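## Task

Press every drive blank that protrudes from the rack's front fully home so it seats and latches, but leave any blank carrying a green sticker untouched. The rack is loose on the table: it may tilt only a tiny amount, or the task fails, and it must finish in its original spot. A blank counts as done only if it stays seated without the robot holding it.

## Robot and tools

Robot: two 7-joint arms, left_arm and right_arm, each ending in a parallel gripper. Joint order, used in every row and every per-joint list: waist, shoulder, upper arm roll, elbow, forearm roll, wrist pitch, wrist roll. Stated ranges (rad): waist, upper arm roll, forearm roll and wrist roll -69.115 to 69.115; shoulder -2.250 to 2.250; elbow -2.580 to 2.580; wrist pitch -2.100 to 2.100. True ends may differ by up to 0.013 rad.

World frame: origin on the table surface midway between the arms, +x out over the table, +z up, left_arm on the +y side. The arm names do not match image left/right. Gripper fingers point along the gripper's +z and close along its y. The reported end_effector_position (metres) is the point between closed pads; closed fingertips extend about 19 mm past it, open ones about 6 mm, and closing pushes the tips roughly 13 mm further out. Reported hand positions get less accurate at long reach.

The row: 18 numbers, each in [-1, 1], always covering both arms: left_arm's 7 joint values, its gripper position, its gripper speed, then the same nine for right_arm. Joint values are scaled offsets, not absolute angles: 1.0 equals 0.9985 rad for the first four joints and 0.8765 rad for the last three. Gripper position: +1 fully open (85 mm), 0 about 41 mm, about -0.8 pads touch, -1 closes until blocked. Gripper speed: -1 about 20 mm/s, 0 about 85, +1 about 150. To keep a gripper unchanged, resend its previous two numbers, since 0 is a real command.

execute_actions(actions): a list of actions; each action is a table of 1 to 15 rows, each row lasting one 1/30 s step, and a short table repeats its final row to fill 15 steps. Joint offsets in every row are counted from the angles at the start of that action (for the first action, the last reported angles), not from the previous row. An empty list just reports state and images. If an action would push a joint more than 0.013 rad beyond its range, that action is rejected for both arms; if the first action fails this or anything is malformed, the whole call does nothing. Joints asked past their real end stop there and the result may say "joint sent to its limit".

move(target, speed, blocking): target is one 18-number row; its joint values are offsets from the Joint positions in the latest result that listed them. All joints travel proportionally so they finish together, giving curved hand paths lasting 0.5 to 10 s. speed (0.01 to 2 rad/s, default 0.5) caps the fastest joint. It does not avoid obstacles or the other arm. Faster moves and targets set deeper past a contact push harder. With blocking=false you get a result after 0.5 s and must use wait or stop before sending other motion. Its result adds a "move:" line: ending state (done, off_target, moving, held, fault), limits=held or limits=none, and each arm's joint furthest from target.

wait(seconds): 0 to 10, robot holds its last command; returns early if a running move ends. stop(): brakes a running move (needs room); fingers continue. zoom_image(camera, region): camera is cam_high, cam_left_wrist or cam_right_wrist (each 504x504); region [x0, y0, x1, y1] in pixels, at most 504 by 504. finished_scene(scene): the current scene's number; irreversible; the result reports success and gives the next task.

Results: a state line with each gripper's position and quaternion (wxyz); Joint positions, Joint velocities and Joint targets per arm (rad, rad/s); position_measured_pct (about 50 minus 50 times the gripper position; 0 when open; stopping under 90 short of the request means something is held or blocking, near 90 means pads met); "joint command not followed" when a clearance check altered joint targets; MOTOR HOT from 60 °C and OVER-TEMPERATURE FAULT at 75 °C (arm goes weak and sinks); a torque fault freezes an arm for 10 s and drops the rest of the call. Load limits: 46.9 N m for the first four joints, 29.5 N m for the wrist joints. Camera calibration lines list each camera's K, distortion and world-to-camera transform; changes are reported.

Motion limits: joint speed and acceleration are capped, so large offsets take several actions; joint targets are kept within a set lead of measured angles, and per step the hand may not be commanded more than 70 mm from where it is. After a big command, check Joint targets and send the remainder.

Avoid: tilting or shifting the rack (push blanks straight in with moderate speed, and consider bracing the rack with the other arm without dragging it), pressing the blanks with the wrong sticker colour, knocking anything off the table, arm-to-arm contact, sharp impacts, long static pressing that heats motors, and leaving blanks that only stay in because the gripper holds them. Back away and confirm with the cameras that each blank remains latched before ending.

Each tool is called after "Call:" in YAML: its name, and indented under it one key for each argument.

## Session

Call:
execute_actions:
  actions: []

Scene clock: 0.00 s.
left_arm: end_effector_position=(+0.0298, +0.1300, +0.3361) position_measured_pct=0.0 end_effector_quat_wxyz=(+0.072, +0.746, +0.271, -0.604) | right_arm: end_effector_position=(+0.4376, +0.0288, +0.1925) position_measured_pct=0.0 end_effector_quat_wxyz=(+0.315, +0.280, +0.905, +0.050)
Joint names: [waist, shoulder, upper arm roll, elbow, forearm roll, wrist pitch, wrist roll]
Joint positions: left_arm=[ 0.254  0.368 -0.313  2.195  0.573  1.871 -1.123] | right_arm=[-1.621  0.749  0.695  1.545  0.207  0.689 -0.165]
Joint velocities: left_arm=[-0.001 -0.     0.001 -0.001 -0.001 -0.     0.001] | right_arm=[ 0.001  0.     0.     0.    -0.001 -0.     0.001]
Motor temperatures (°C, as the motors report them): left_arm=[25 24 22 25 37 29 32] | right_arm=[26 27 25 24 31 34 33]
Joint targets: left_arm=[0.254 0.368 -0.313 2.195 0.573 1.871 -1.123] | right_arm=[-1.621 0.749 0.695 1.545 0.207 0.689 -0.165]
camera_calibration (this result's frames):
cam_left_wrist: T_world_to_cam=[[0.443807, -0.868327, -0.221458, 0.184129], [-0.136224, -0.309629, 0.941049, -0.21469], [-0.885708, -0.387476, -0.255702, 0.309814], [0, 0, 0, 1]] pos_world=[0.163442, 0.213455, 0.32203]
cam_right_wrist: T_world_to_cam=[[0.44565, 0.851043, 0.277706, -0.2806], [0.641205, -0.519933, 0.564381, -0.322354], [0.624702, -0.0734503, -0.777401, 0.0290438], [0, 0, 0, 1]] pos_world=[0.313601, 0.0733334, 0.282434]

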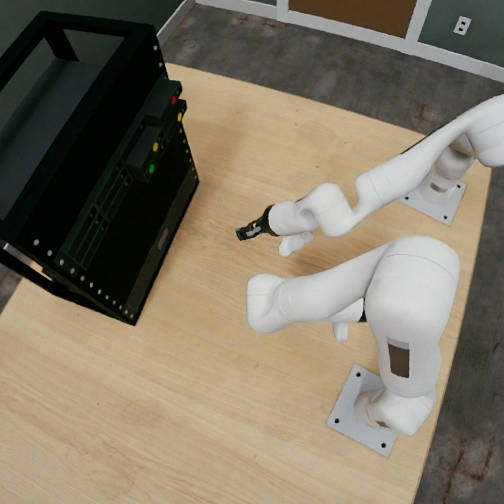

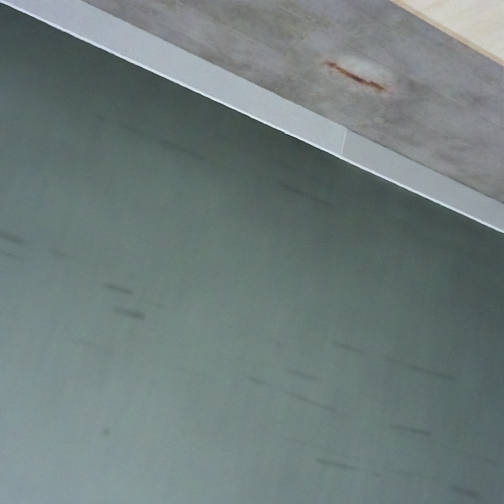

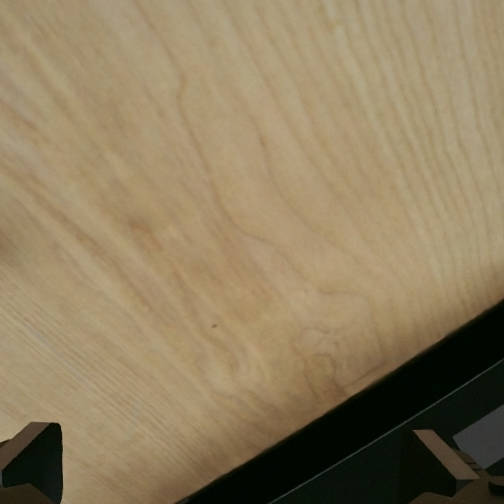

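Call:
move:
  target: [-0.9,-0.4,0,0,0,0,0,1,0,0,-0.5,0,0.5,0,-0.75,-0.8,-1,1]
  speed: 0.6

Call:
move:
  target: [0,0,0,0,0,0,0,1,0,1,-0.45,-0.696,0.455,-0.236,-0.64,-0.81,-1,1]
  speed: 0.7

Scene clock: 9.87 s.
left_arm: end_effector_position=(+0.1409, +0.2252, +0.3757) position_measured_pct=0.0 end_effector_quat_wxyz=(+0.361, +0.664, +0.554, -0.350) | right_arm: end_effector_position=(+0.4015, +0.0113, +0.3055) position_measured_pct=91.7 end_effector_quat_wxyz=(+0.099, +0.570, +0.702, +0.416)
Joint names: [waist, shoulder, upper arm roll, elbow, forearm roll, wrist pitch, wrist roll]
Joint positions: left_arm=[-0.644 -0.031 -0.313  2.195  0.573  1.871 -1.123] | right_arm=[-1.621  0.25   0.695  2.044  0.207  0.032 -0.866]
Joint velocities: left_arm=[-0.003 -0.001  0.     0.001  0.     0.001  0.   ] | right_arm=[-0.    -0.001 -0.     0.001 -0.002 -0.     0.001]
Motor temperatures (°C, as the motors report them): left_arm=[25 24 22 25 37 29 32] | right_arm=[26 27 25 24 31 34 33]
Joint targets: left_arm=[-0.645 -0.032 -0.313 2.195 0.573 1.871 -1.123] | right_arm=[-1.621 0.250 0.695 2.044 0.207 0.032 -0.866]
move: done; limits=none; left_arm: farthest joint: the waist, 0.000 radians from its target (0.899 radians at the start); right_arm: farthest joint: the waist, 0.000 radians from its target (0.000 radians at the start)
camera_calibration (this result's frames):
cam_left_wrist: T_world_to_cam=[[0.98094, -0.178631, 0.0764666, -0.116684], [-0.155562, -0.486156, 0.859915, -0.134371], [-0.116433, -0.85542, -0.504678, 0.545828], [0, 0, 0, 1]] pos_world=[0.15711, 0.380744, 0.399937]
cam_right_wrist: T_world_to_cam=[[0.693062, 0.00839367, 0.720829, -0.506226], [0.332103, -0.891217, -0.308932, 0.0230363], [0.639823, 0.453499, -0.620456, 0.078126], [0, 0, 0, 1]] pos_world=[0.293209, -0.0106505, 0.420493]

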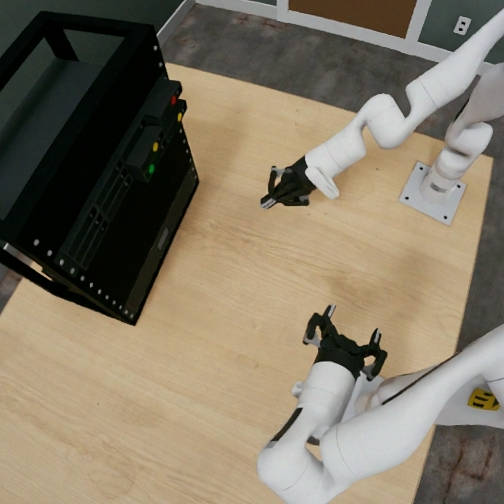

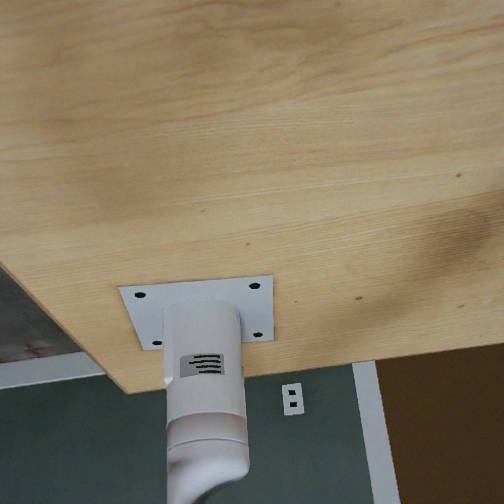

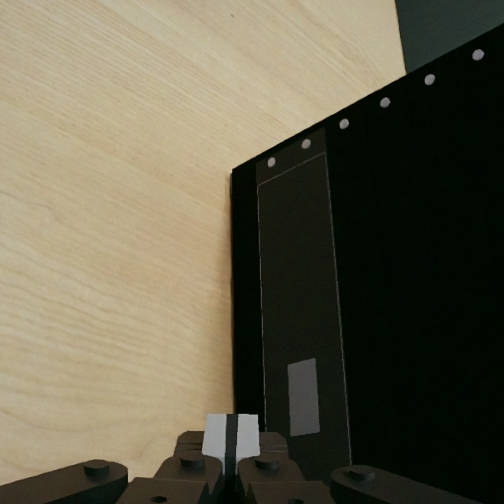

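Scene clock: 12.03 s.
left_arm: end_effector_position=(+0.1409, +0.2252, +0.3757) position_measured_pct=0.0 end_effector_quat_wxyz=(+0.361, +0.664, +0.554, -0.350) | right_arm: end_effector_position=(+0.4016, -0.1964, +0.4266) position_measured_pct=91.7 end_effector_quat_wxyz=(-0.151, +0.752, +0.180, +0.615)
Joint names: [waist, shoulder, upper arm roll, elbow, forearm roll, wrist pitch, wrist roll]
Joint positions: left_arm=[-0.644 -0.031 -0.313  2.195  0.573  1.871 -1.123] | right_arm=[-0.623 -0.2   -0.     2.498 -0.    -0.529 -1.576]
Joint velocities: left_arm=[ 0.    -0.     0.    -0.     0.001  0.001 -0.   ] | right_arm=[ 0.002 -0.001  0.     0.    -0.     0.     0.   ]
Motor temperatures (°C, as the motors report them): left_arm=[25 24 22 25 37 29 32] | right_arm=[26 27 25 24 31 34 33]
Joint targets: left_arm=[-0.644 -0.031 -0.313 2.195 0.573 1.871 -1.123] | right_arm=[-0.623 -0.200 -0.000 2.498 -0.000 -0.529 -1.576]
move: done; limits=none; left_arm: farthest joint: the waist, 0.000 radians from its target (0.000 radians at the start); right_arm: farthest joint: the waist, 0.000 radians from its target (0.999 radians at the start)
camera_calibration (this result's frames):
cam_left_wrist: T_world_to_cam=[[0.98094, -0.178631, 0.0764666, -0.116685], [-0.155562, -0.486155, 0.859915, -0.134371], [-0.116433, -0.85542, -0.504678, 0.545828], [0, 0, 0, 1]] pos_world=[0.15711, 0.380744, 0.399937]
cam_right_wrist: T_world_to_cam=[[0.436936, -0.899285, 0.0193135, -0.367949], [-0.187142, -0.111887, -0.97594, 0.521396], [0.879809, 0.422809, -0.217182, -0.0270135], [0, 0, 0, 1]] pos_world=[0.282112, -0.261132, 0.51009]

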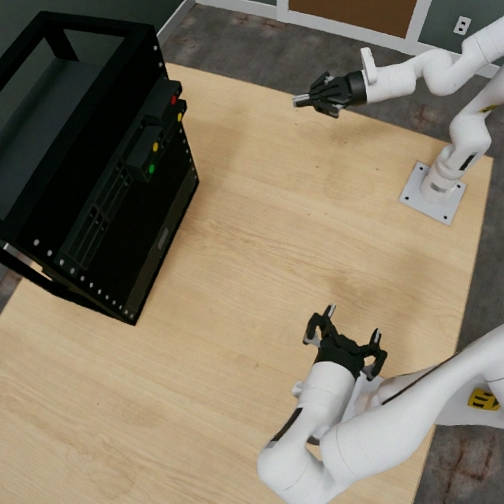

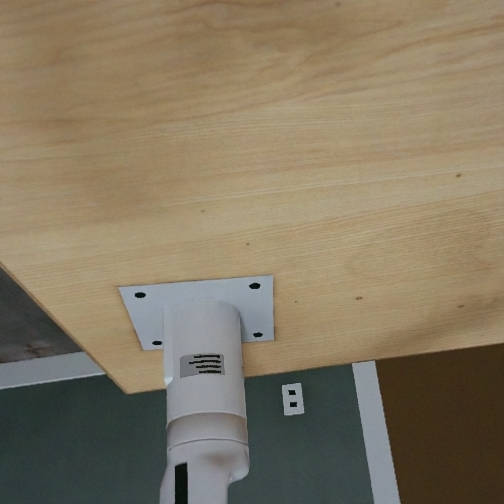

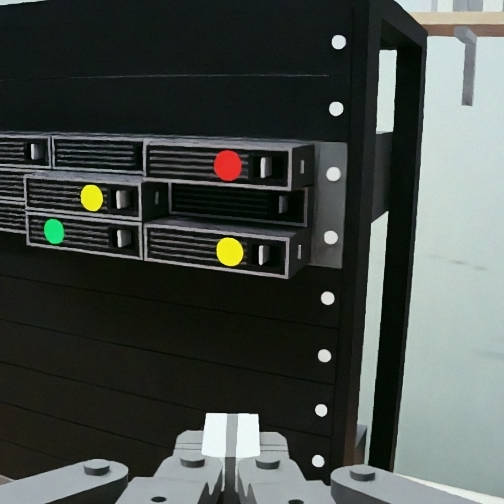

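Call:
move:
  target: [0,0,0,0,0,0,0,1,0,-0.036,0.56,0,-0.443,0,-0.36,0,-1,1]
  speed: 0.5

Scene clock: 19.47 s.
left_arm: end_effector_position=(+0.1409, +0.2252, +0.3757) position_measured_pct=0.0 end_effector_quat_wxyz=(+0.361, +0.664, +0.554, -0.350) | right_arm: end_effector_position=(+0.5790, -0.0779, +0.4437) position_measured_pct=91.7 end_effector_quat_wxyz=(-0.181, +0.685, +0.177, +0.684)
Joint names: [waist, shoulder, upper arm roll, elbow, forearm roll, wrist pitch, wrist roll]
Joint positions: left_arm=[-0.644 -0.031 -0.313  2.195  0.573  1.871 -1.123] | right_arm=[-0.659  0.359 -0.     2.056 -0.    -0.845 -1.576]
Joint velocities: left_arm=[ 0.002 -0.     0.001  0.001 -0.     0.     0.001] | right_arm=[ 0.     0.003  0.    -0.     0.    -0.    -0.001]
Motor temperatures (°C, as the motors report them): left_arm=[25 24 22 25 37 29 32] | right_arm=[26 27 25 24 31 34 33]
Joint targets: left_arm=[-0.644 -0.031 -0.313 2.195 0.573 1.871 -1.123] | right_arm=[-0.659 0.360 -0.000 2.056 -0.000 -0.845 -1.576]
move: done; limits=none; left_arm: farthest joint: the waist, 0.000 radians from its target (0.000 radians at the start); right_arm: farthest joint: the waist, 0.000 radians from its target (0.036 radians at the start)
camera_calibration (this result's frames):
cam_left_wrist: T_world_to_cam=[[0.98094, -0.17863, 0.0764669, -0.116685], [-0.155562, -0.486155, 0.859915, -0.134371], [-0.116432, -0.85542, -0.504678, 0.545828], [0, 0, 0, 1]] pos_world=[0.15711, 0.380744, 0.399937]
cam_right_wrist: T_world_to_cam=[[0.466032, -0.884658, 0.0139611, -0.352565], [-0.0112648, -0.0217109, -0.999701, 0.5003], [0.884696, 0.465736, -0.0200835, -0.316477], [0, 0, 0, 1]] pos_world=[0.449928, -0.153643, 0.498716]

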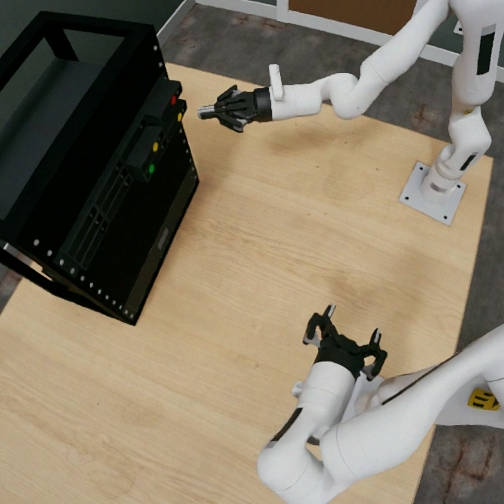

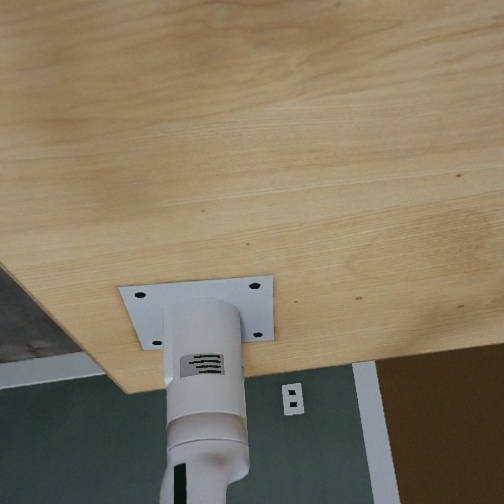

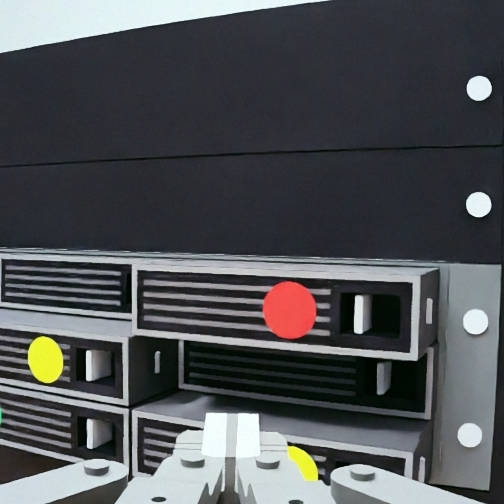

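Call:
move:
  target: [0,0,0,0,0,0,0,1,0,0.01,0.085,0,0,0,-0.065,0,-1,1]
  speed: 0.3

Call:
move:
  target: [0,0,0,0,0,0,0,1,0,0.029,0.071,0,-0.186,0,0.105,0,-1,1]
  speed: 0.08

Call:
move:
  target: [0,0,0,0,0,0,0,1,0,0.015,0.035,0,-0.07,0,0.035,0,-1,1]
  speed: 0.04

Scene clock: 26.33 s.
left_arm: end_effector_position=(+0.1409, +0.2252, +0.3757) position_measured_pct=0.0 end_effector_quat_wxyz=(+0.361, +0.664, +0.554, -0.350) | right_arm: end_effector_position=(+0.5926, -0.0780, +0.4044) position_measured_pct=91.7 end_effector_quat_wxyz=(-0.175, +0.695, +0.176, +0.675)
Joint names: [waist, shoulder, upper arm roll, elbow, forearm roll, wrist pitch, wrist roll]
Joint positions: left_arm=[-0.644 -0.031 -0.313  2.195  0.573  1.871 -1.123] | right_arm=[-0.649  0.444 -0.     2.056 -0.    -0.902 -1.576]
Joint velocities: left_arm=[-0.002 -0.     0.001 -0.     0.001  0.002  0.   ] | right_arm=[-0.     0.003 -0.     0.    -0.001 -0.001  0.001]
Motor temperatures (°C, as the motors report them): left_arm=[25 24 22 25 37 29 32] | right_arm=[26 27 25 24 31 34 33]
Joint targets: left_arm=[-0.644 -0.031 -0.313 2.195 0.573 1.871 -1.123] | right_arm=[-0.649 0.444 -0.000 2.056 -0.000 -0.902 -1.576]
move: done; limits=none; left_arm: farthest joint: the waist, 0.000 radians from its target (0.000 radians at the start); right_arm: farthest joint: the waist, 0.000 radians from its target (0.010 radians at the start)
camera_calibration (this result's frames):
cam_left_wrist: T_world_to_cam=[[0.98094, -0.17863, 0.0764671, -0.116686], [-0.155562, -0.486156, 0.859915, -0.13437], [-0.116432, -0.85542, -0.504678, 0.545829], [0, 0, 0, 1]] pos_world=[0.15711, 0.380744, 0.399937]
cam_right_wrist: T_world_to_cam=[[0.457543, -0.889066, 0.0146845, -0.354071], [-0.0357457, -0.0348921, -0.998752, 0.474224], [0.888469, 0.456447, -0.0477449, -0.320964], [0, 0, 0, 1]] pos_world=[0.464121, -0.151742, 0.463507]

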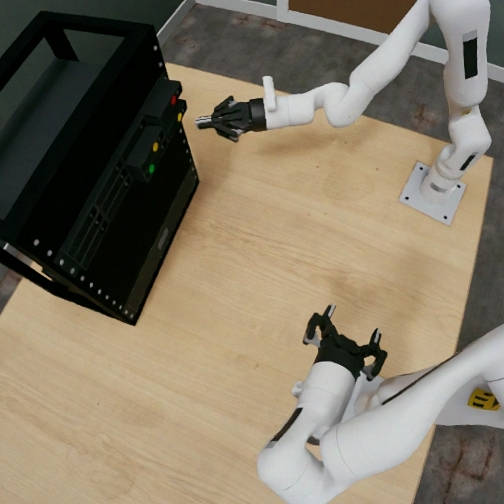

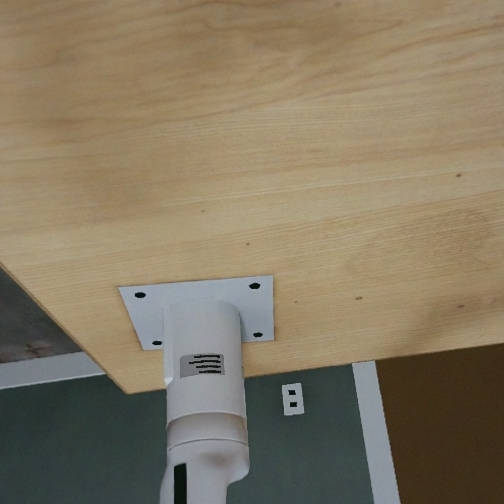

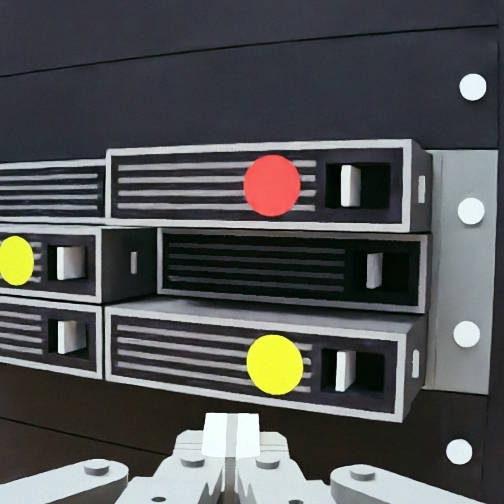

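Scene clock: 29.00 s.
left_arm: end_effector_position=(+0.1409, +0.2252, +0.3757) position_measured_pct=0.0 end_effector_quat_wxyz=(+0.361, +0.664, +0.554, -0.350) | right_arm: end_effector_position=(+0.6478, -0.0697, +0.4170) position_measured_pct=91.7 end_effector_quat_wxyz=(-0.168, +0.692, +0.166, +0.682)
Joint names: [waist, shoulder, upper arm roll, elbow, forearm roll, wrist pitch, wrist roll]
Joint positions: left_arm=[-0.644 -0.031 -0.313  2.195  0.573  1.871 -1.123] | right_arm=[-0.621  0.516 -0.002  1.875  0.001 -0.808 -1.576]
Joint velocities: left_arm=[-0.001  0.     0.    -0.001  0.001 -0.001 -0.001] | right_arm=[ 0.001  0.001 -0.    -0.002 -0.     0.001 -0.   ]
Motor temperatures (°C, as the motors report them): left_arm=[25 24 22 25 37 29 32] | right_arm=[26 27 25 24 31 34 33]
Joint targets: left_arm=[-0.644 -0.031 -0.313 2.195 0.573 1.871 -1.123] | right_arm=[-0.620 0.515 -0.000 1.870 -0.000 -0.810 -1.576]
move: done; limits=none; left_arm: farthest joint: the waist, 0.000 radians from its target (0.000 radians at the start); right_arm: farthest joint: the elbow, 0.005 radians from its target (0.186 radians at the start)
camera_calibration (this result's frames):
cam_left_wrist: T_world_to_cam=[[0.98094, -0.17863, 0.0764674, -0.116686], [-0.155562, -0.486156, 0.859915, -0.13437], [-0.116431, -0.85542, -0.504678, 0.545829], [0, 0, 0, 1]] pos_world=[0.157111, 0.380745, 0.399937]
cam_right_wrist: T_world_to_cam=[[0.434271, -0.900672, 0.0141374, -0.357584], [-0.0232995, -0.0269208, -0.999366, 0.481844], [0.900481, 0.433666, -0.0326761, -0.388864], [0, 0, 0, 1]] pos_world=[0.51668, -0.140457, 0.473887]

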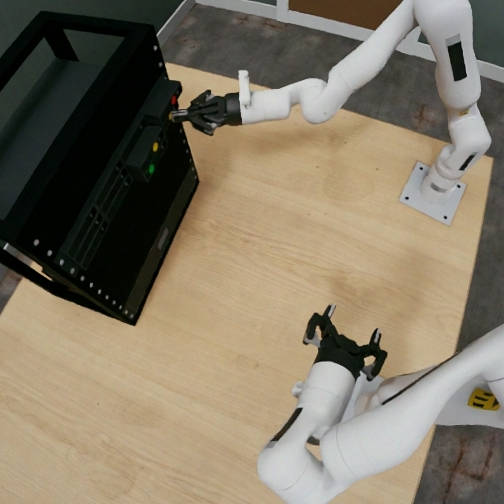

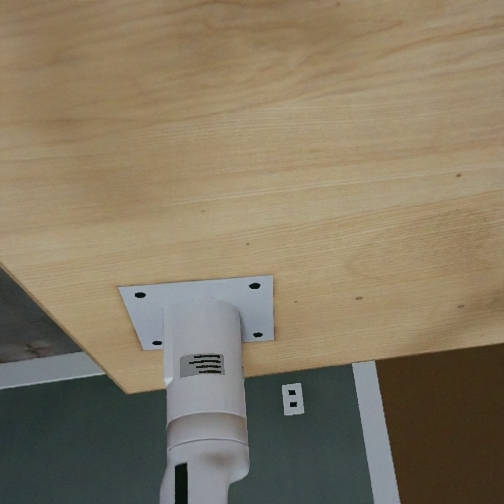

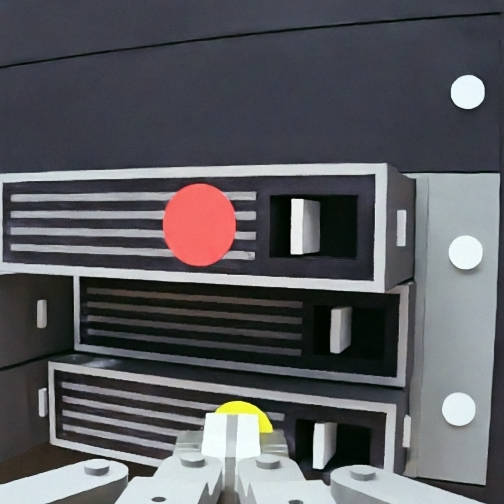

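Scene clock: 30.97 s.
left_arm: end_effector_position=(+0.1409, +0.2252, +0.3757) position_measured_pct=0.0 end_effector_quat_wxyz=(+0.361, +0.664, +0.554, -0.350) | right_arm: end_effector_position=(+0.6626, -0.0684, +0.4170) position_measured_pct=91.7 end_effector_quat_wxyz=(-0.165, +0.694, +0.164, +0.681)
Joint names: [waist, shoulder, upper arm roll, elbow, forearm roll, wrist pitch, wrist roll]
Joint positions: left_arm=[-0.644 -0.031 -0.313  2.195  0.573  1.871 -1.123] | right_arm=[-0.61   0.538 -0.005  1.826  0.003 -0.777 -1.576]
Joint velocities: left_arm=[-0.     0.    -0.    -0.001 -0.     0.001  0.   ] | right_arm=[ 0.    -0.     0.    -0.001 -0.001  0.002 -0.001]
Motor temperatures (°C, as the motors report them): left_arm=[25 24 22 25 37 29 32] | right_arm=[26 27 25 24 31 34 33]
Joint targets: left_arm=[-0.644 -0.031 -0.313 2.195 0.573 1.871 -1.123] | right_arm=[-0.606 0.551 -0.002 1.805 0.001 -0.777 -1.576]
move: off_target (right_arm); limits=none; left_arm: farthest joint: the waist, 0.000 radians from its target (0.000 radians at the start); right_arm: farthest joint: the elbow, 0.021 radians from its target (0.070 radians at the start)
camera_calibration (this result's frames):
cam_left_wrist: T_world_to_cam=[[0.98094, -0.178629, 0.0764675, -0.116686], [-0.155562, -0.486156, 0.859914, -0.13437], [-0.116431, -0.85542, -0.504678, 0.545829], [0, 0, 0, 1]] pos_world=[0.157111, 0.380745, 0.399937]
cam_right_wrist: T_world_to_cam=[[0.428793, -0.903291, 0.0142432, -0.359502], [-0.0270532, -0.0285981, -0.999225, 0.484573], [0.902998, 0.428075, -0.0366996, -0.403119], [0, 0, 0, 1]] pos_world=[0.531276, -0.138312, 0.474523]

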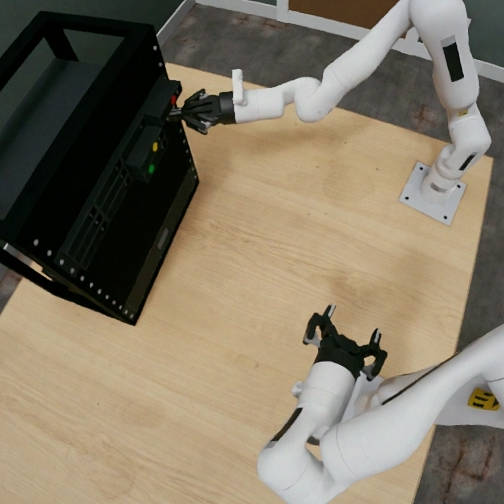

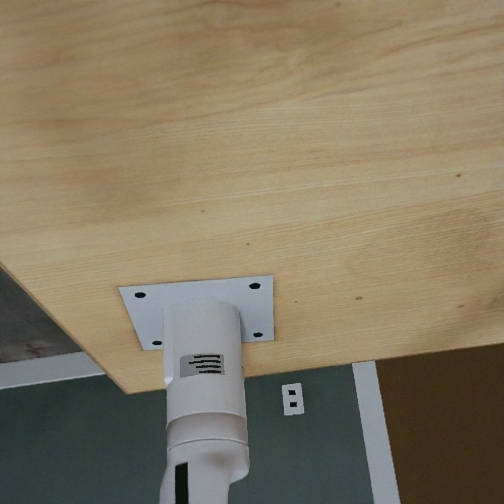

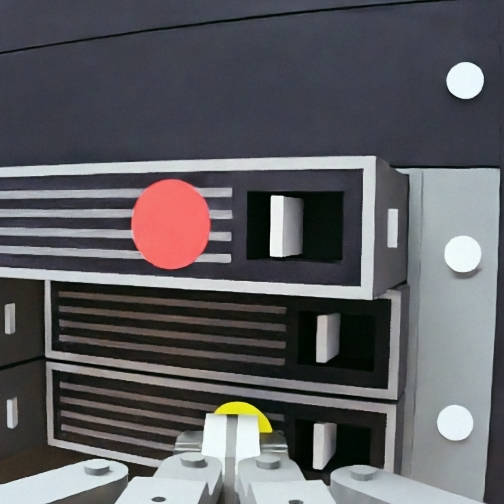

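Call:
move:
  target: [0,0,0,0,0,0,0,1,0,-0.048,-0.125,0,0.23,0,-0.125,0,-1,1]
  speed: 0.3

Call:
move:
  target: [0,0,0,0,0,0,0,1,0,0,-0.105,0,-0.088,0,0.205,0,-1,1]
  speed: 0.3

Call:
move:
  target: [0,0,0,0,0,0,0,1,0,0.03,0.095,0,-0.155,0,0.068,0,-1,1]
  speed: 0.08

Scene clock: 40.63 s.
left_arm: end_effector_position=(+0.1409, +0.2252, +0.3757) position_measured_pct=0.0 end_effector_quat_wxyz=(+0.361, +0.664, +0.554, -0.350) | right_arm: end_effector_position=(+0.5846, -0.0712, +0.4205) position_measured_pct=91.7 end_effector_quat_wxyz=(-0.182, +0.688, +0.181, +0.679)
Joint names: [waist, shoulder, upper arm roll, elbow, forearm roll, wrist pitch, wrist roll]
Joint positions: left_arm=[-0.644 -0.031 -0.313  2.195  0.573  1.871 -1.123] | right_arm=[-0.658  0.413 -0.005  2.056  0.003 -0.886 -1.576]
Joint velocities: left_arm=[ 0.    -0.     0.001  0.    -0.002  0.001 -0.   ] | right_arm=[-0.001 -0.003 -0.     0.002 -0.001 -0.001  0.   ]
Motor temperatures (°C, as the motors report them): left_arm=[25 24 22 25 37 29 32] | right_arm=[26 27 25 24 31 34 33]
Joint targets: left_arm=[-0.644 -0.031 -0.313 2.195 0.573 1.871 -1.123] | right_arm=[-0.658 0.413 -0.005 2.056 0.003 -0.886 -1.576]
move: done; limits=none; left_arm: farthest joint: the waist, 0.000 radians from its target (0.000 radians at the start); right_arm: farthest joint: the waist, 0.000 radians from its target (0.048 radians at the start)
camera_calibration (this result's frames):
cam_left_wrist: T_world_to_cam=[[0.980941, -0.178629, 0.0764675, -0.116687], [-0.155562, -0.486156, 0.859914, -0.13437], [-0.116431, -0.85542, -0.504678, 0.545829], [0, 0, 0, 1]] pos_world=[0.157111, 0.380745, 0.399937]
cam_right_wrist: T_world_to_cam=[[0.471913, -0.881527, 0.0144542, -0.352348], [-0.0215777, -0.0279379, -0.999377, 0.482772], [0.881381, 0.471307, -0.0322056, -0.31757], [0, 0, 0, 1]] pos_world=[0.456595, -0.147444, 0.477337]

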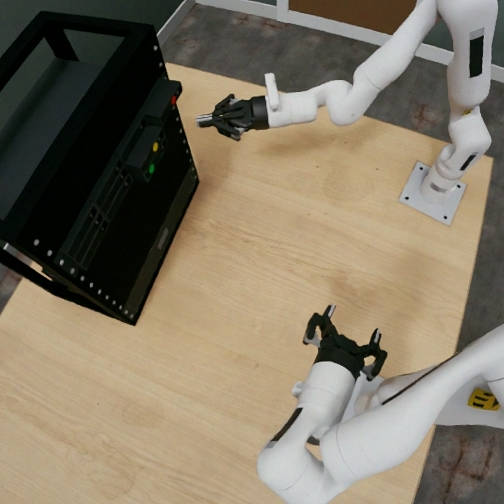

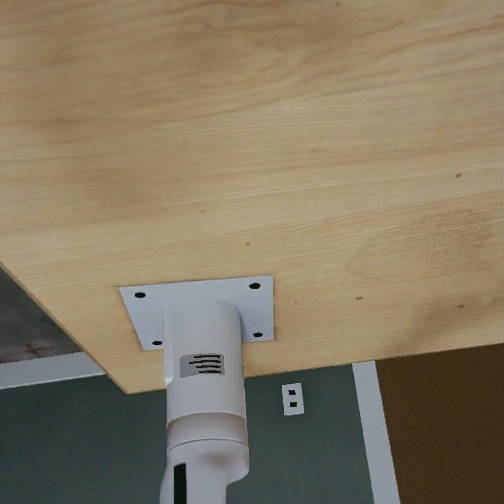

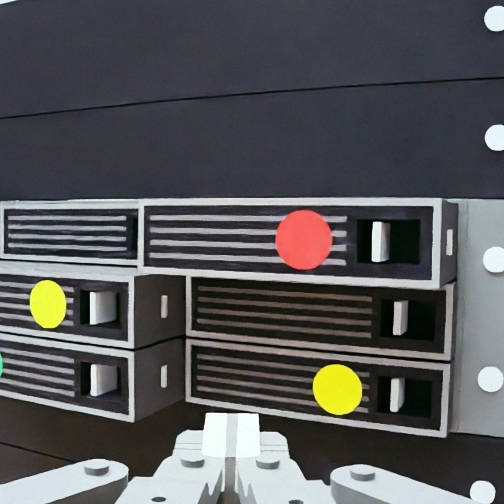

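Scene clock: 41.70 s.
left_arm: end_effector_position=(+0.1409, +0.2252, +0.3757) position_measured_pct=0.0 end_effector_quat_wxyz=(+0.361, +0.664, +0.554, -0.350) | right_arm: end_effector_position=(+0.5866, -0.0701, +0.4820) position_measured_pct=91.7 end_effector_quat_wxyz=(-0.183, +0.684, +0.180, +0.683)
Joint names: [waist, shoulder, upper arm roll, elbow, forearm roll, wrist pitch, wrist roll]
Joint positions: left_arm=[-0.644 -0.031 -0.313  2.195  0.573  1.871 -1.123] | right_arm=[-0.658  0.309 -0.005  1.968  0.003 -0.707 -1.576]
Joint velocities: left_arm=[ 0.     0.     0.     0.    -0.001  0.002 -0.   ] | right_arm=[ 0.    -0.002  0.    -0.     0.001  0.001  0.001]
Motor temperatures (°C, as the motors report them): left_arm=[25 24 22 25 37 29 32] | right_arm=[26 27 25 24 31 34 33]
Joint targets: left_arm=[-0.644 -0.031 -0.313 2.195 0.573 1.871 -1.123] | right_arm=[-0.658 0.308 -0.005 1.968 0.003 -0.707 -1.576]
move: done; limits=none; left_arm: farthest joint: the waist, 0.000 radians from its target (0.000 radians at the start); right_arm: farthest joint: the shoulder, 0.001 radians from its target (0.105 radians at the start)
camera_calibration (this result's frames):
cam_left_wrist: T_world_to_cam=[[0.980941, -0.178629, 0.0764676, -0.116687], [-0.155562, -0.486156, 0.859914, -0.13437], [-0.11643, -0.85542, -0.504678, 0.545829], [0, 0, 0, 1]] pos_world=[0.157111, 0.380745, 0.399937]
cam_right_wrist: T_world_to_cam=[[0.471515, -0.881729, 0.0151171, -0.353312], [-0.00992243, -0.0224459, -0.999699, 0.538059], [0.881802, 0.471223, -0.0193324, -0.324325], [0, 0, 0, 1]] pos_world=[0.457921, -0.146618, 0.536968]

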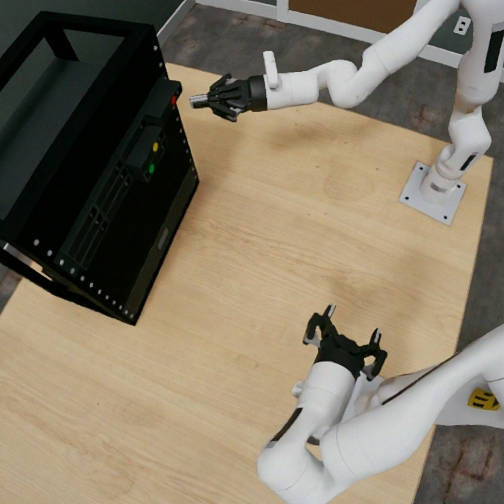

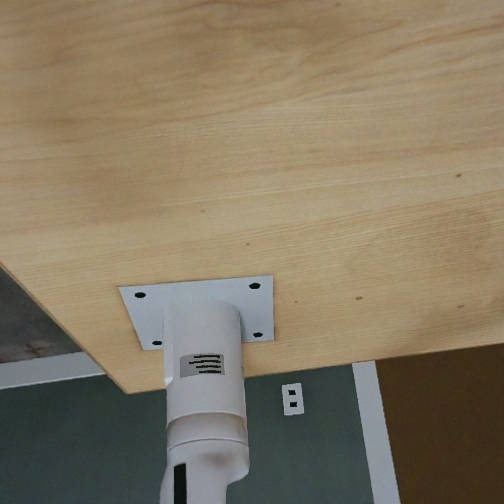

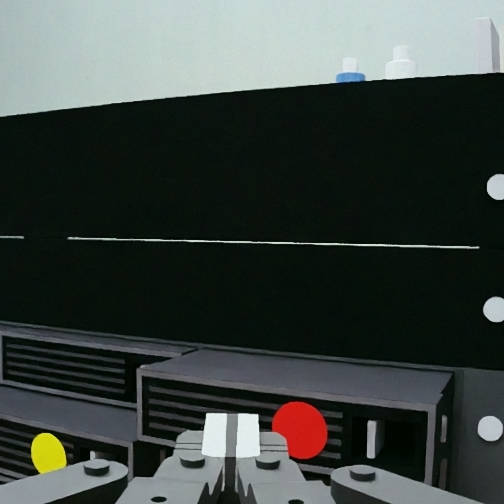

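Scene clock: 44.00 s.
left_arm: end_effector_position=(+0.1410, +0.2252, +0.3757) position_measured_pct=0.0 end_effector_quat_wxyz=(+0.361, +0.664, +0.554, -0.350) | right_arm: end_effector_position=(+0.6382, -0.0653, +0.4831) position_measured_pct=91.7 end_effector_quat_wxyz=(-0.173, +0.686, +0.170, +0.686)
Joint names: [waist, shoulder, upper arm roll, elbow, forearm roll, wrist pitch, wrist roll]
Joint positions: left_arm=[-0.644 -0.031 -0.313  2.195  0.573  1.871 -1.123] | right_arm=[-0.628  0.401 -0.006  1.815  0.004 -0.647 -1.576]
Joint velocities: left_arm=[-0.    -0.    -0.     0.001 -0.    -0.    -0.   ] | right_arm=[ 0.     0.001  0.001 -0.002 -0.001  0.     0.   ]
Motor temperatures (°C, as the motors report them): left_arm=[25 24 22 25 37 29 32] | right_arm=[26 27 25 24 31 34 33]
Joint targets: left_arm=[-0.644 -0.031 -0.313 2.195 0.573 1.871 -1.123] | right_arm=[-0.628 0.404 -0.005 1.813 0.003 -0.647 -1.576]
move: done; limits=none; left_arm: farthest joint: the waist, 0.000 radians from its target (0.000 radians at the start); right_arm: farthest joint: the shoulder, 0.002 radians from its target (0.095 radians at the start)
camera_calibration (this result's frames):
cam_left_wrist: T_world_to_cam=[[0.980941, -0.178628, 0.0764676, -0.116688], [-0.155562, -0.486156, 0.859914, -0.13437], [-0.11643, -0.855421, -0.504678, 0.545829], [0, 0, 0, 1]] pos_world=[0.157112, 0.380745, 0.399937]
cam_right_wrist: T_world_to_cam=[[0.445631, -0.895094, 0.0148114, -0.357636], [-0.0107855, -0.0219121, -0.999702, 0.540315], [0.895152, 0.445338, -0.0194188, -0.382262], [0, 0, 0, 1]] pos_world=[0.507384, -0.138043, 0.538028]

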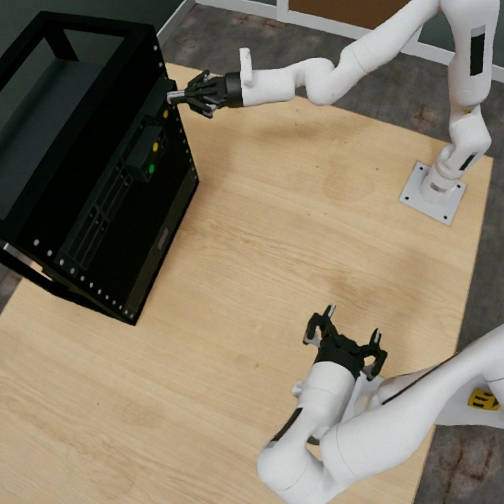

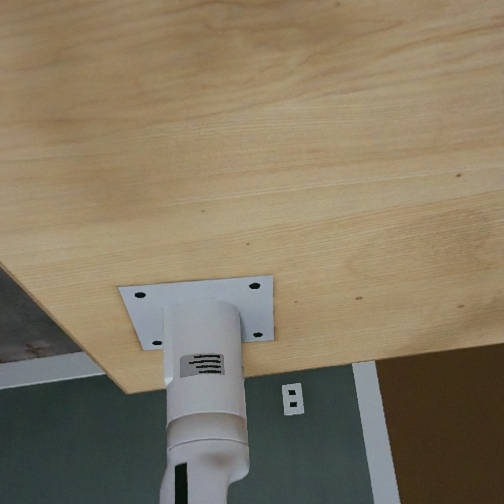

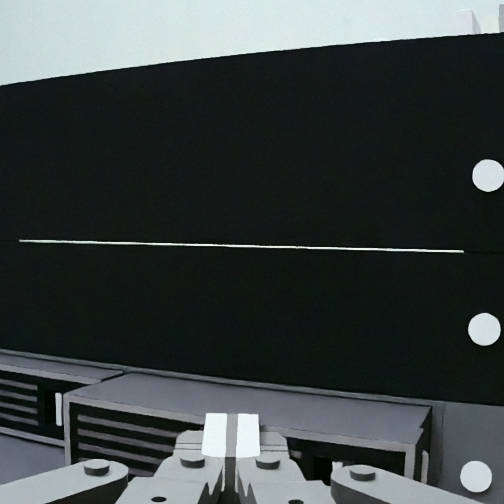

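Call:
move:
  target: [0,0,0,0,0,0,0,1,0,0.025,0.08,0,-0.115,0,0.035,0,-1,1]
  speed: 0.05

Call:
move:
  target: [0,0,0,0,0,0,0,1,0,-0.06,-0.15,0,0.28,0,-0.13,0,-1,1]
  speed: 0.3

Scene clock: 49.33 s.
left_arm: end_effector_position=(+0.1410, +0.2252, +0.3757) position_measured_pct=0.0 end_effector_quat_wxyz=(+0.361, +0.664, +0.554, -0.350) | right_arm: end_effector_position=(+0.6681, -0.0629, +0.4861) position_measured_pct=91.7 end_effector_quat_wxyz=(-0.169, +0.684, +0.164, +0.690)
Joint names: [waist, shoulder, upper arm roll, elbow, forearm roll, wrist pitch, wrist roll]
Joint positions: left_arm=[-0.644 -0.031 -0.313  2.195  0.573  1.871 -1.123] | right_arm=[-0.608  0.456 -0.011  1.722  0.007 -0.616 -1.576]
Joint velocities: left_arm=[-0.001  0.     0.001 -0.    -0.002  0.001 -0.   ] | right_arm=[-0.     0.001 -0.    -0.     0.     0.001 -0.001]
Motor temperatures (°C, as the motors report them): left_arm=[25 24 22 25 37 29 32] | right_arm=[26 27 25 24 31 34 33]
Joint targets: left_arm=[-0.644 -0.031 -0.313 2.195 0.573 1.871 -1.123] | right_arm=[-0.603 0.481 -0.006 1.701 0.004 -0.616 -1.576]
move: off_target (right_arm); limits=none; left_arm: farthest joint: the waist, 0.000 radians from its target (0.000 radians at the start); right_arm: farthest joint: the shoulder, 0.025 radians from its target (0.079 radians at the start)
camera_calibration (this result's frames):
cam_left_wrist: T_world_to_cam=[[0.980941, -0.178628, 0.0764678, -0.116688], [-0.155562, -0.486156, 0.859914, -0.134369], [-0.11643, -0.85542, -0.504678, 0.545829], [0, 0, 0, 1]] pos_world=[0.157112, 0.380745, 0.399937]
cam_right_wrist: T_world_to_cam=[[0.432764, -0.90139, 0.0145444, -0.360554], [-0.00345232, -0.0177903, -0.999836, 0.539159], [0.901501, 0.432643, -0.0108109, -0.419259], [0, 0, 0, 1]] pos_world=[0.535858, -0.134018, 0.539781]

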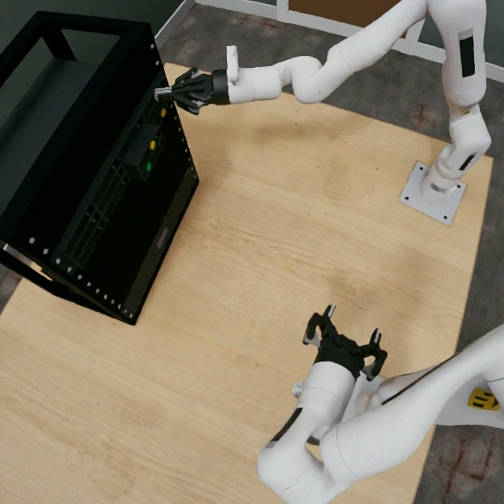

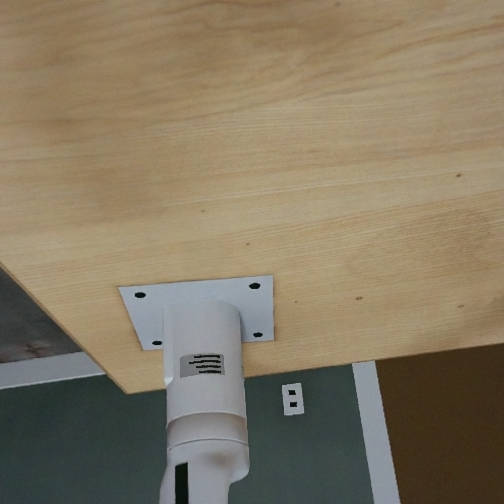

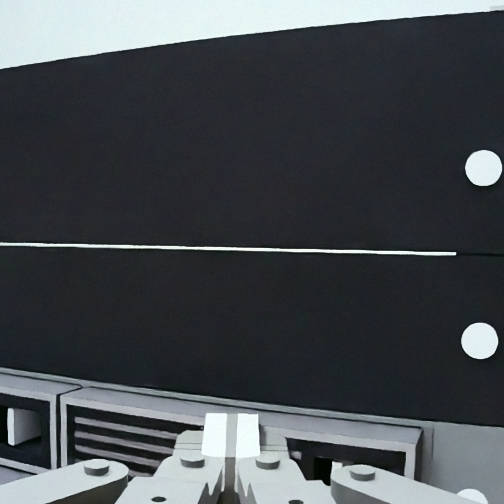

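Scene clock: 50.73 s.
left_arm: end_effector_position=(+0.1410, +0.2252, +0.3757) position_measured_pct=0.0 end_effector_quat_wxyz=(+0.361, +0.664, +0.554, -0.350) | right_arm: end_effector_position=(+0.5751, -0.0642, +0.4726) position_measured_pct=91.7 end_effector_quat_wxyz=(-0.188, +0.684, +0.187, +0.679)
Joint names: [waist, shoulder, upper arm roll, elbow, forearm roll, wrist pitch, wrist roll]
Joint positions: left_arm=[-0.644 -0.031 -0.313  2.195  0.573  1.871 -1.123] | right_arm=[-0.668  0.307 -0.011  2.001  0.007 -0.73  -1.576]
Joint velocities: left_arm=[ 0.001 -0.     0.     0.    -0.001 -0.001  0.   ] | right_arm=[-0.001 -0.003  0.     0.002  0.    -0.     0.   ]
Motor temperatures (°C, as the motors report them): left_arm=[25 24 22 25 37 29 32] | right_arm=[26 27 25 24 31 34 33]
Joint targets: left_arm=[-0.644 -0.031 -0.313 2.195 0.573 1.871 -1.123] | right_arm=[-0.668 0.306 -0.011 2.001 0.007 -0.730 -1.576]
move: done; limits=none; left_arm: farthest joint: the waist, 0.000 radians from its target (0.000 radians at the start); right_arm: farthest joint: the waist, 0.000 radians from its target (0.060 radians at the start)
camera_calibration (this result's frames):
cam_left_wrist: T_world_to_cam=[[0.980941, -0.178628, 0.076468, -0.116688], [-0.155562, -0.486156, 0.859914, -0.134369], [-0.116429, -0.855421, -0.504678, 0.545829], [0, 0, 0, 1]] pos_world=[0.157112, 0.380745, 0.399937]
cam_right_wrist: T_world_to_cam=[[0.487177, -0.873157, 0.0159662, -0.351412], [-0.0156949, -0.0270337, -0.999511, 0.531532], [0.873162, 0.486688, -0.0268743, -0.307583], [0, 0, 0, 1]] pos_world=[0.448112, -0.142771, 0.528616]

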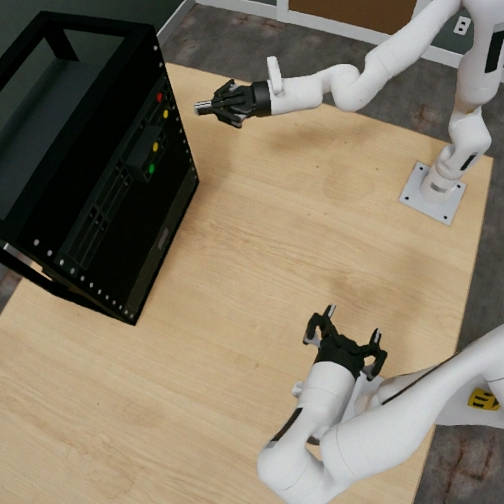

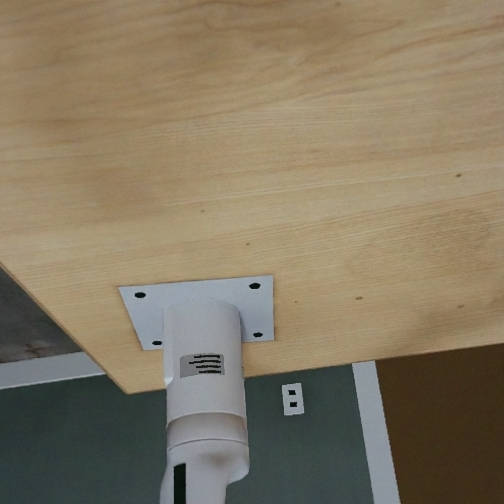

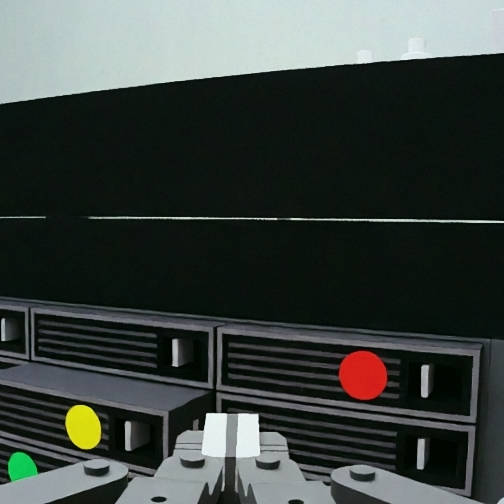

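Call:
move:
  target: [0,0,0,0,0,0,0,1,0,-0.125,0.1,0,0,0,-0.08,0,-1,1]
  speed: 0.3

Call:
move:
  target: [0,0,0,0,0,0,0,1,0,0,0.09,0,-0.23,0,0.095,0,-1,1]
  speed: 0.2

Scene clock: 57.17 s.
left_arm: end_effector_position=(+0.1410, +0.2252, +0.3757) position_measured_pct=0.0 end_effector_quat_wxyz=(+0.361, +0.664, +0.554, -0.350) | right_arm: end_effector_position=(+0.5443, +0.0169, +0.4266) position_measured_pct=91.7 end_effector_quat_wxyz=(-0.227, +0.682, +0.232, +0.656)
Joint names: [waist, shoulder, upper arm roll, elbow, forearm roll, wrist pitch, wrist roll]
Joint positions: left_arm=[-0.644 -0.031 -0.313  2.195  0.573  1.871 -1.123] | right_arm=[-0.793  0.406 -0.011  2.001  0.007 -0.8   -1.576]
Joint velocities: left_arm=[ 0.    -0.    -0.001 -0.     0.    -0.001  0.   ] | right_arm=[-0.003  0.002  0.    -0.    -0.    -0.     0.   ]
Motor temperatures (°C, as the motors report them): left_arm=[25 24 22 25 37 29 32] | right_arm=[26 27 25 24 31 34 33]
Joint targets: left_arm=[-0.644 -0.031 -0.313 2.195 0.573 1.871 -1.123] | right_arm=[-0.793 0.406 -0.011 2.001 0.007 -0.800 -1.576]
move: done; limits=none; left_arm: farthest joint: the waist, 0.000 radians from its target (0.000 radians at the start); right_arm: farthest joint: the shoulder, 0.001 radians from its target (0.101 radians at the start)
camera_calibration (this result's frames):
cam_left_wrist: T_world_to_cam=[[0.980941, -0.178627, 0.076468, -0.116689], [-0.155562, -0.486156, 0.859914, -0.134369], [-0.116429, -0.855421, -0.504678, 0.545829], [0, 0, 0, 1]] pos_world=[0.157112, 0.380745, 0.399937]
cam_right_wrist: T_world_to_cam=[[0.592334, -0.805548, 0.0152629, -0.322952], [-0.0364601, -0.0457246, -0.998288, 0.4984], [0.804867, 0.590764, -0.0564546, -0.273378], [0, 0, 0, 1]] pos_world=[0.429501, -0.0758621, 0.487043]

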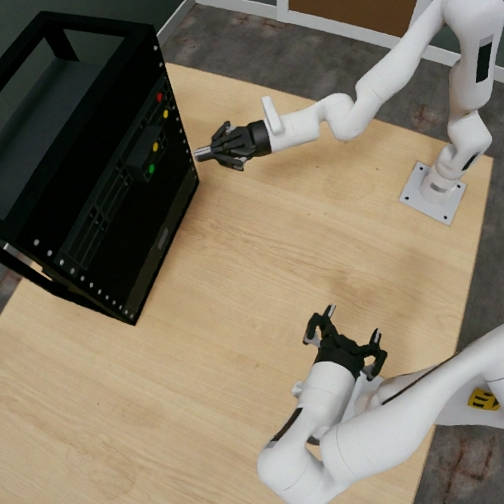

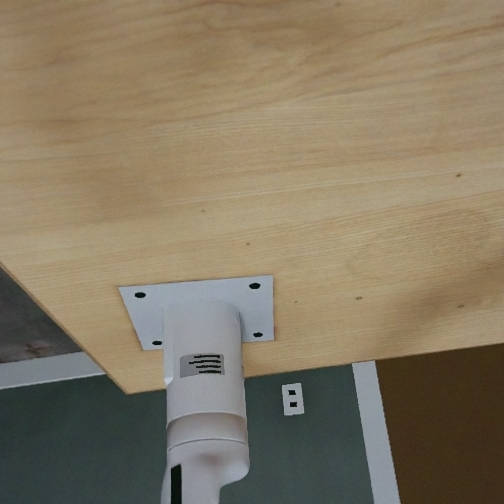

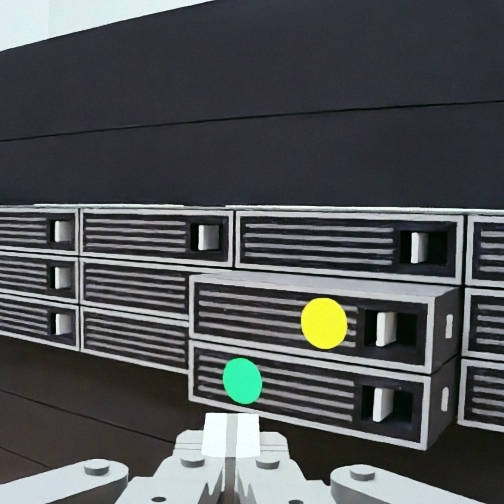

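Scene clock: 58.73 s.
left_arm: end_effector_position=(+0.1410, +0.2252, +0.3757) position_measured_pct=0.0 end_effector_quat_wxyz=(+0.361, +0.664, +0.554, -0.350) | right_arm: end_effector_position=(+0.5959, +0.0557, +0.4594) position_measured_pct=91.7 end_effector_quat_wxyz=(-0.233, +0.663, +0.225, +0.675)
Joint names: [waist, shoulder, upper arm roll, elbow, forearm roll, wrist pitch, wrist roll]
Joint positions: left_arm=[-0.644 -0.031 -0.313  2.195  0.573  1.871 -1.123] | right_arm=[-0.793  0.496 -0.011  1.772  0.007 -0.717 -1.576]
Joint velocities: left_arm=[-0.001  0.     0.     0.    -0.     0.001  0.   ] | right_arm=[ 0.     0.001  0.    -0.001 -0.002  0.001 -0.   ]
Motor temperatures (°C, as the motors report them): left_arm=[25 25 22 25 37 29 32] | right_arm=[26 27 25 24 31 34 33]
Joint targets: left_arm=[-0.644 -0.031 -0.313 2.195 0.573 1.871 -1.123] | right_arm=[-0.793 0.496 -0.011 1.772 0.007 -0.717 -1.576]
move: done; limits=none; left_arm: farthest joint: the waist, 0.000 radians from its target (0.000 radians at the start); right_arm: farthest joint: the waist, 0.000 radians from its target (0.000 radians at the start)
camera_calibration (this result's frames):
cam_left_wrist: T_world_to_cam=[[0.980941, -0.178627, 0.0764683, -0.116689], [-0.155562, -0.486156, 0.859914, -0.134369], [-0.116428, -0.855421, -0.504678, 0.545829], [0, 0, 0, 1]] pos_world=[0.157113, 0.380746, 0.399937]
cam_right_wrist: T_world_to_cam=[[0.590807, -0.8067, 0.0134805, -0.320996], [0.00809422, -0.0107811, -0.999909, 0.507092], [0.806772, 0.590863, 0.000160057, -0.363129], [0, 0, 0, 1]] pos_world=[0.478505, -0.0389205, 0.511432]

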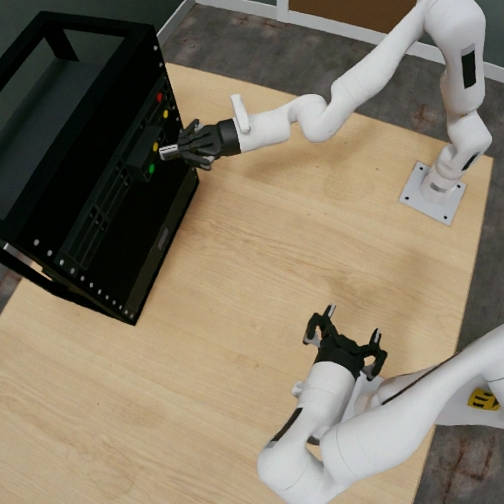

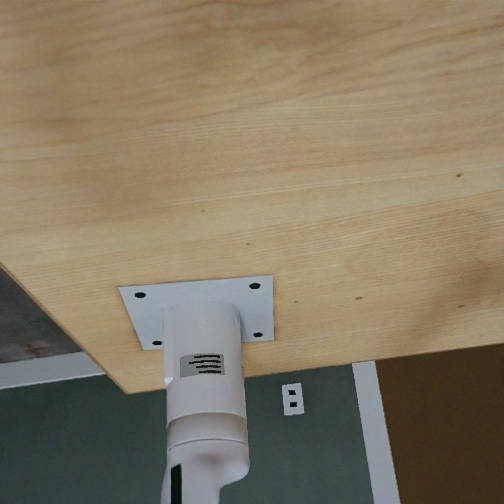

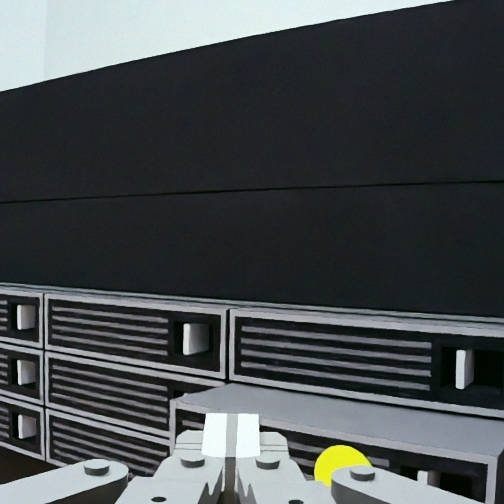

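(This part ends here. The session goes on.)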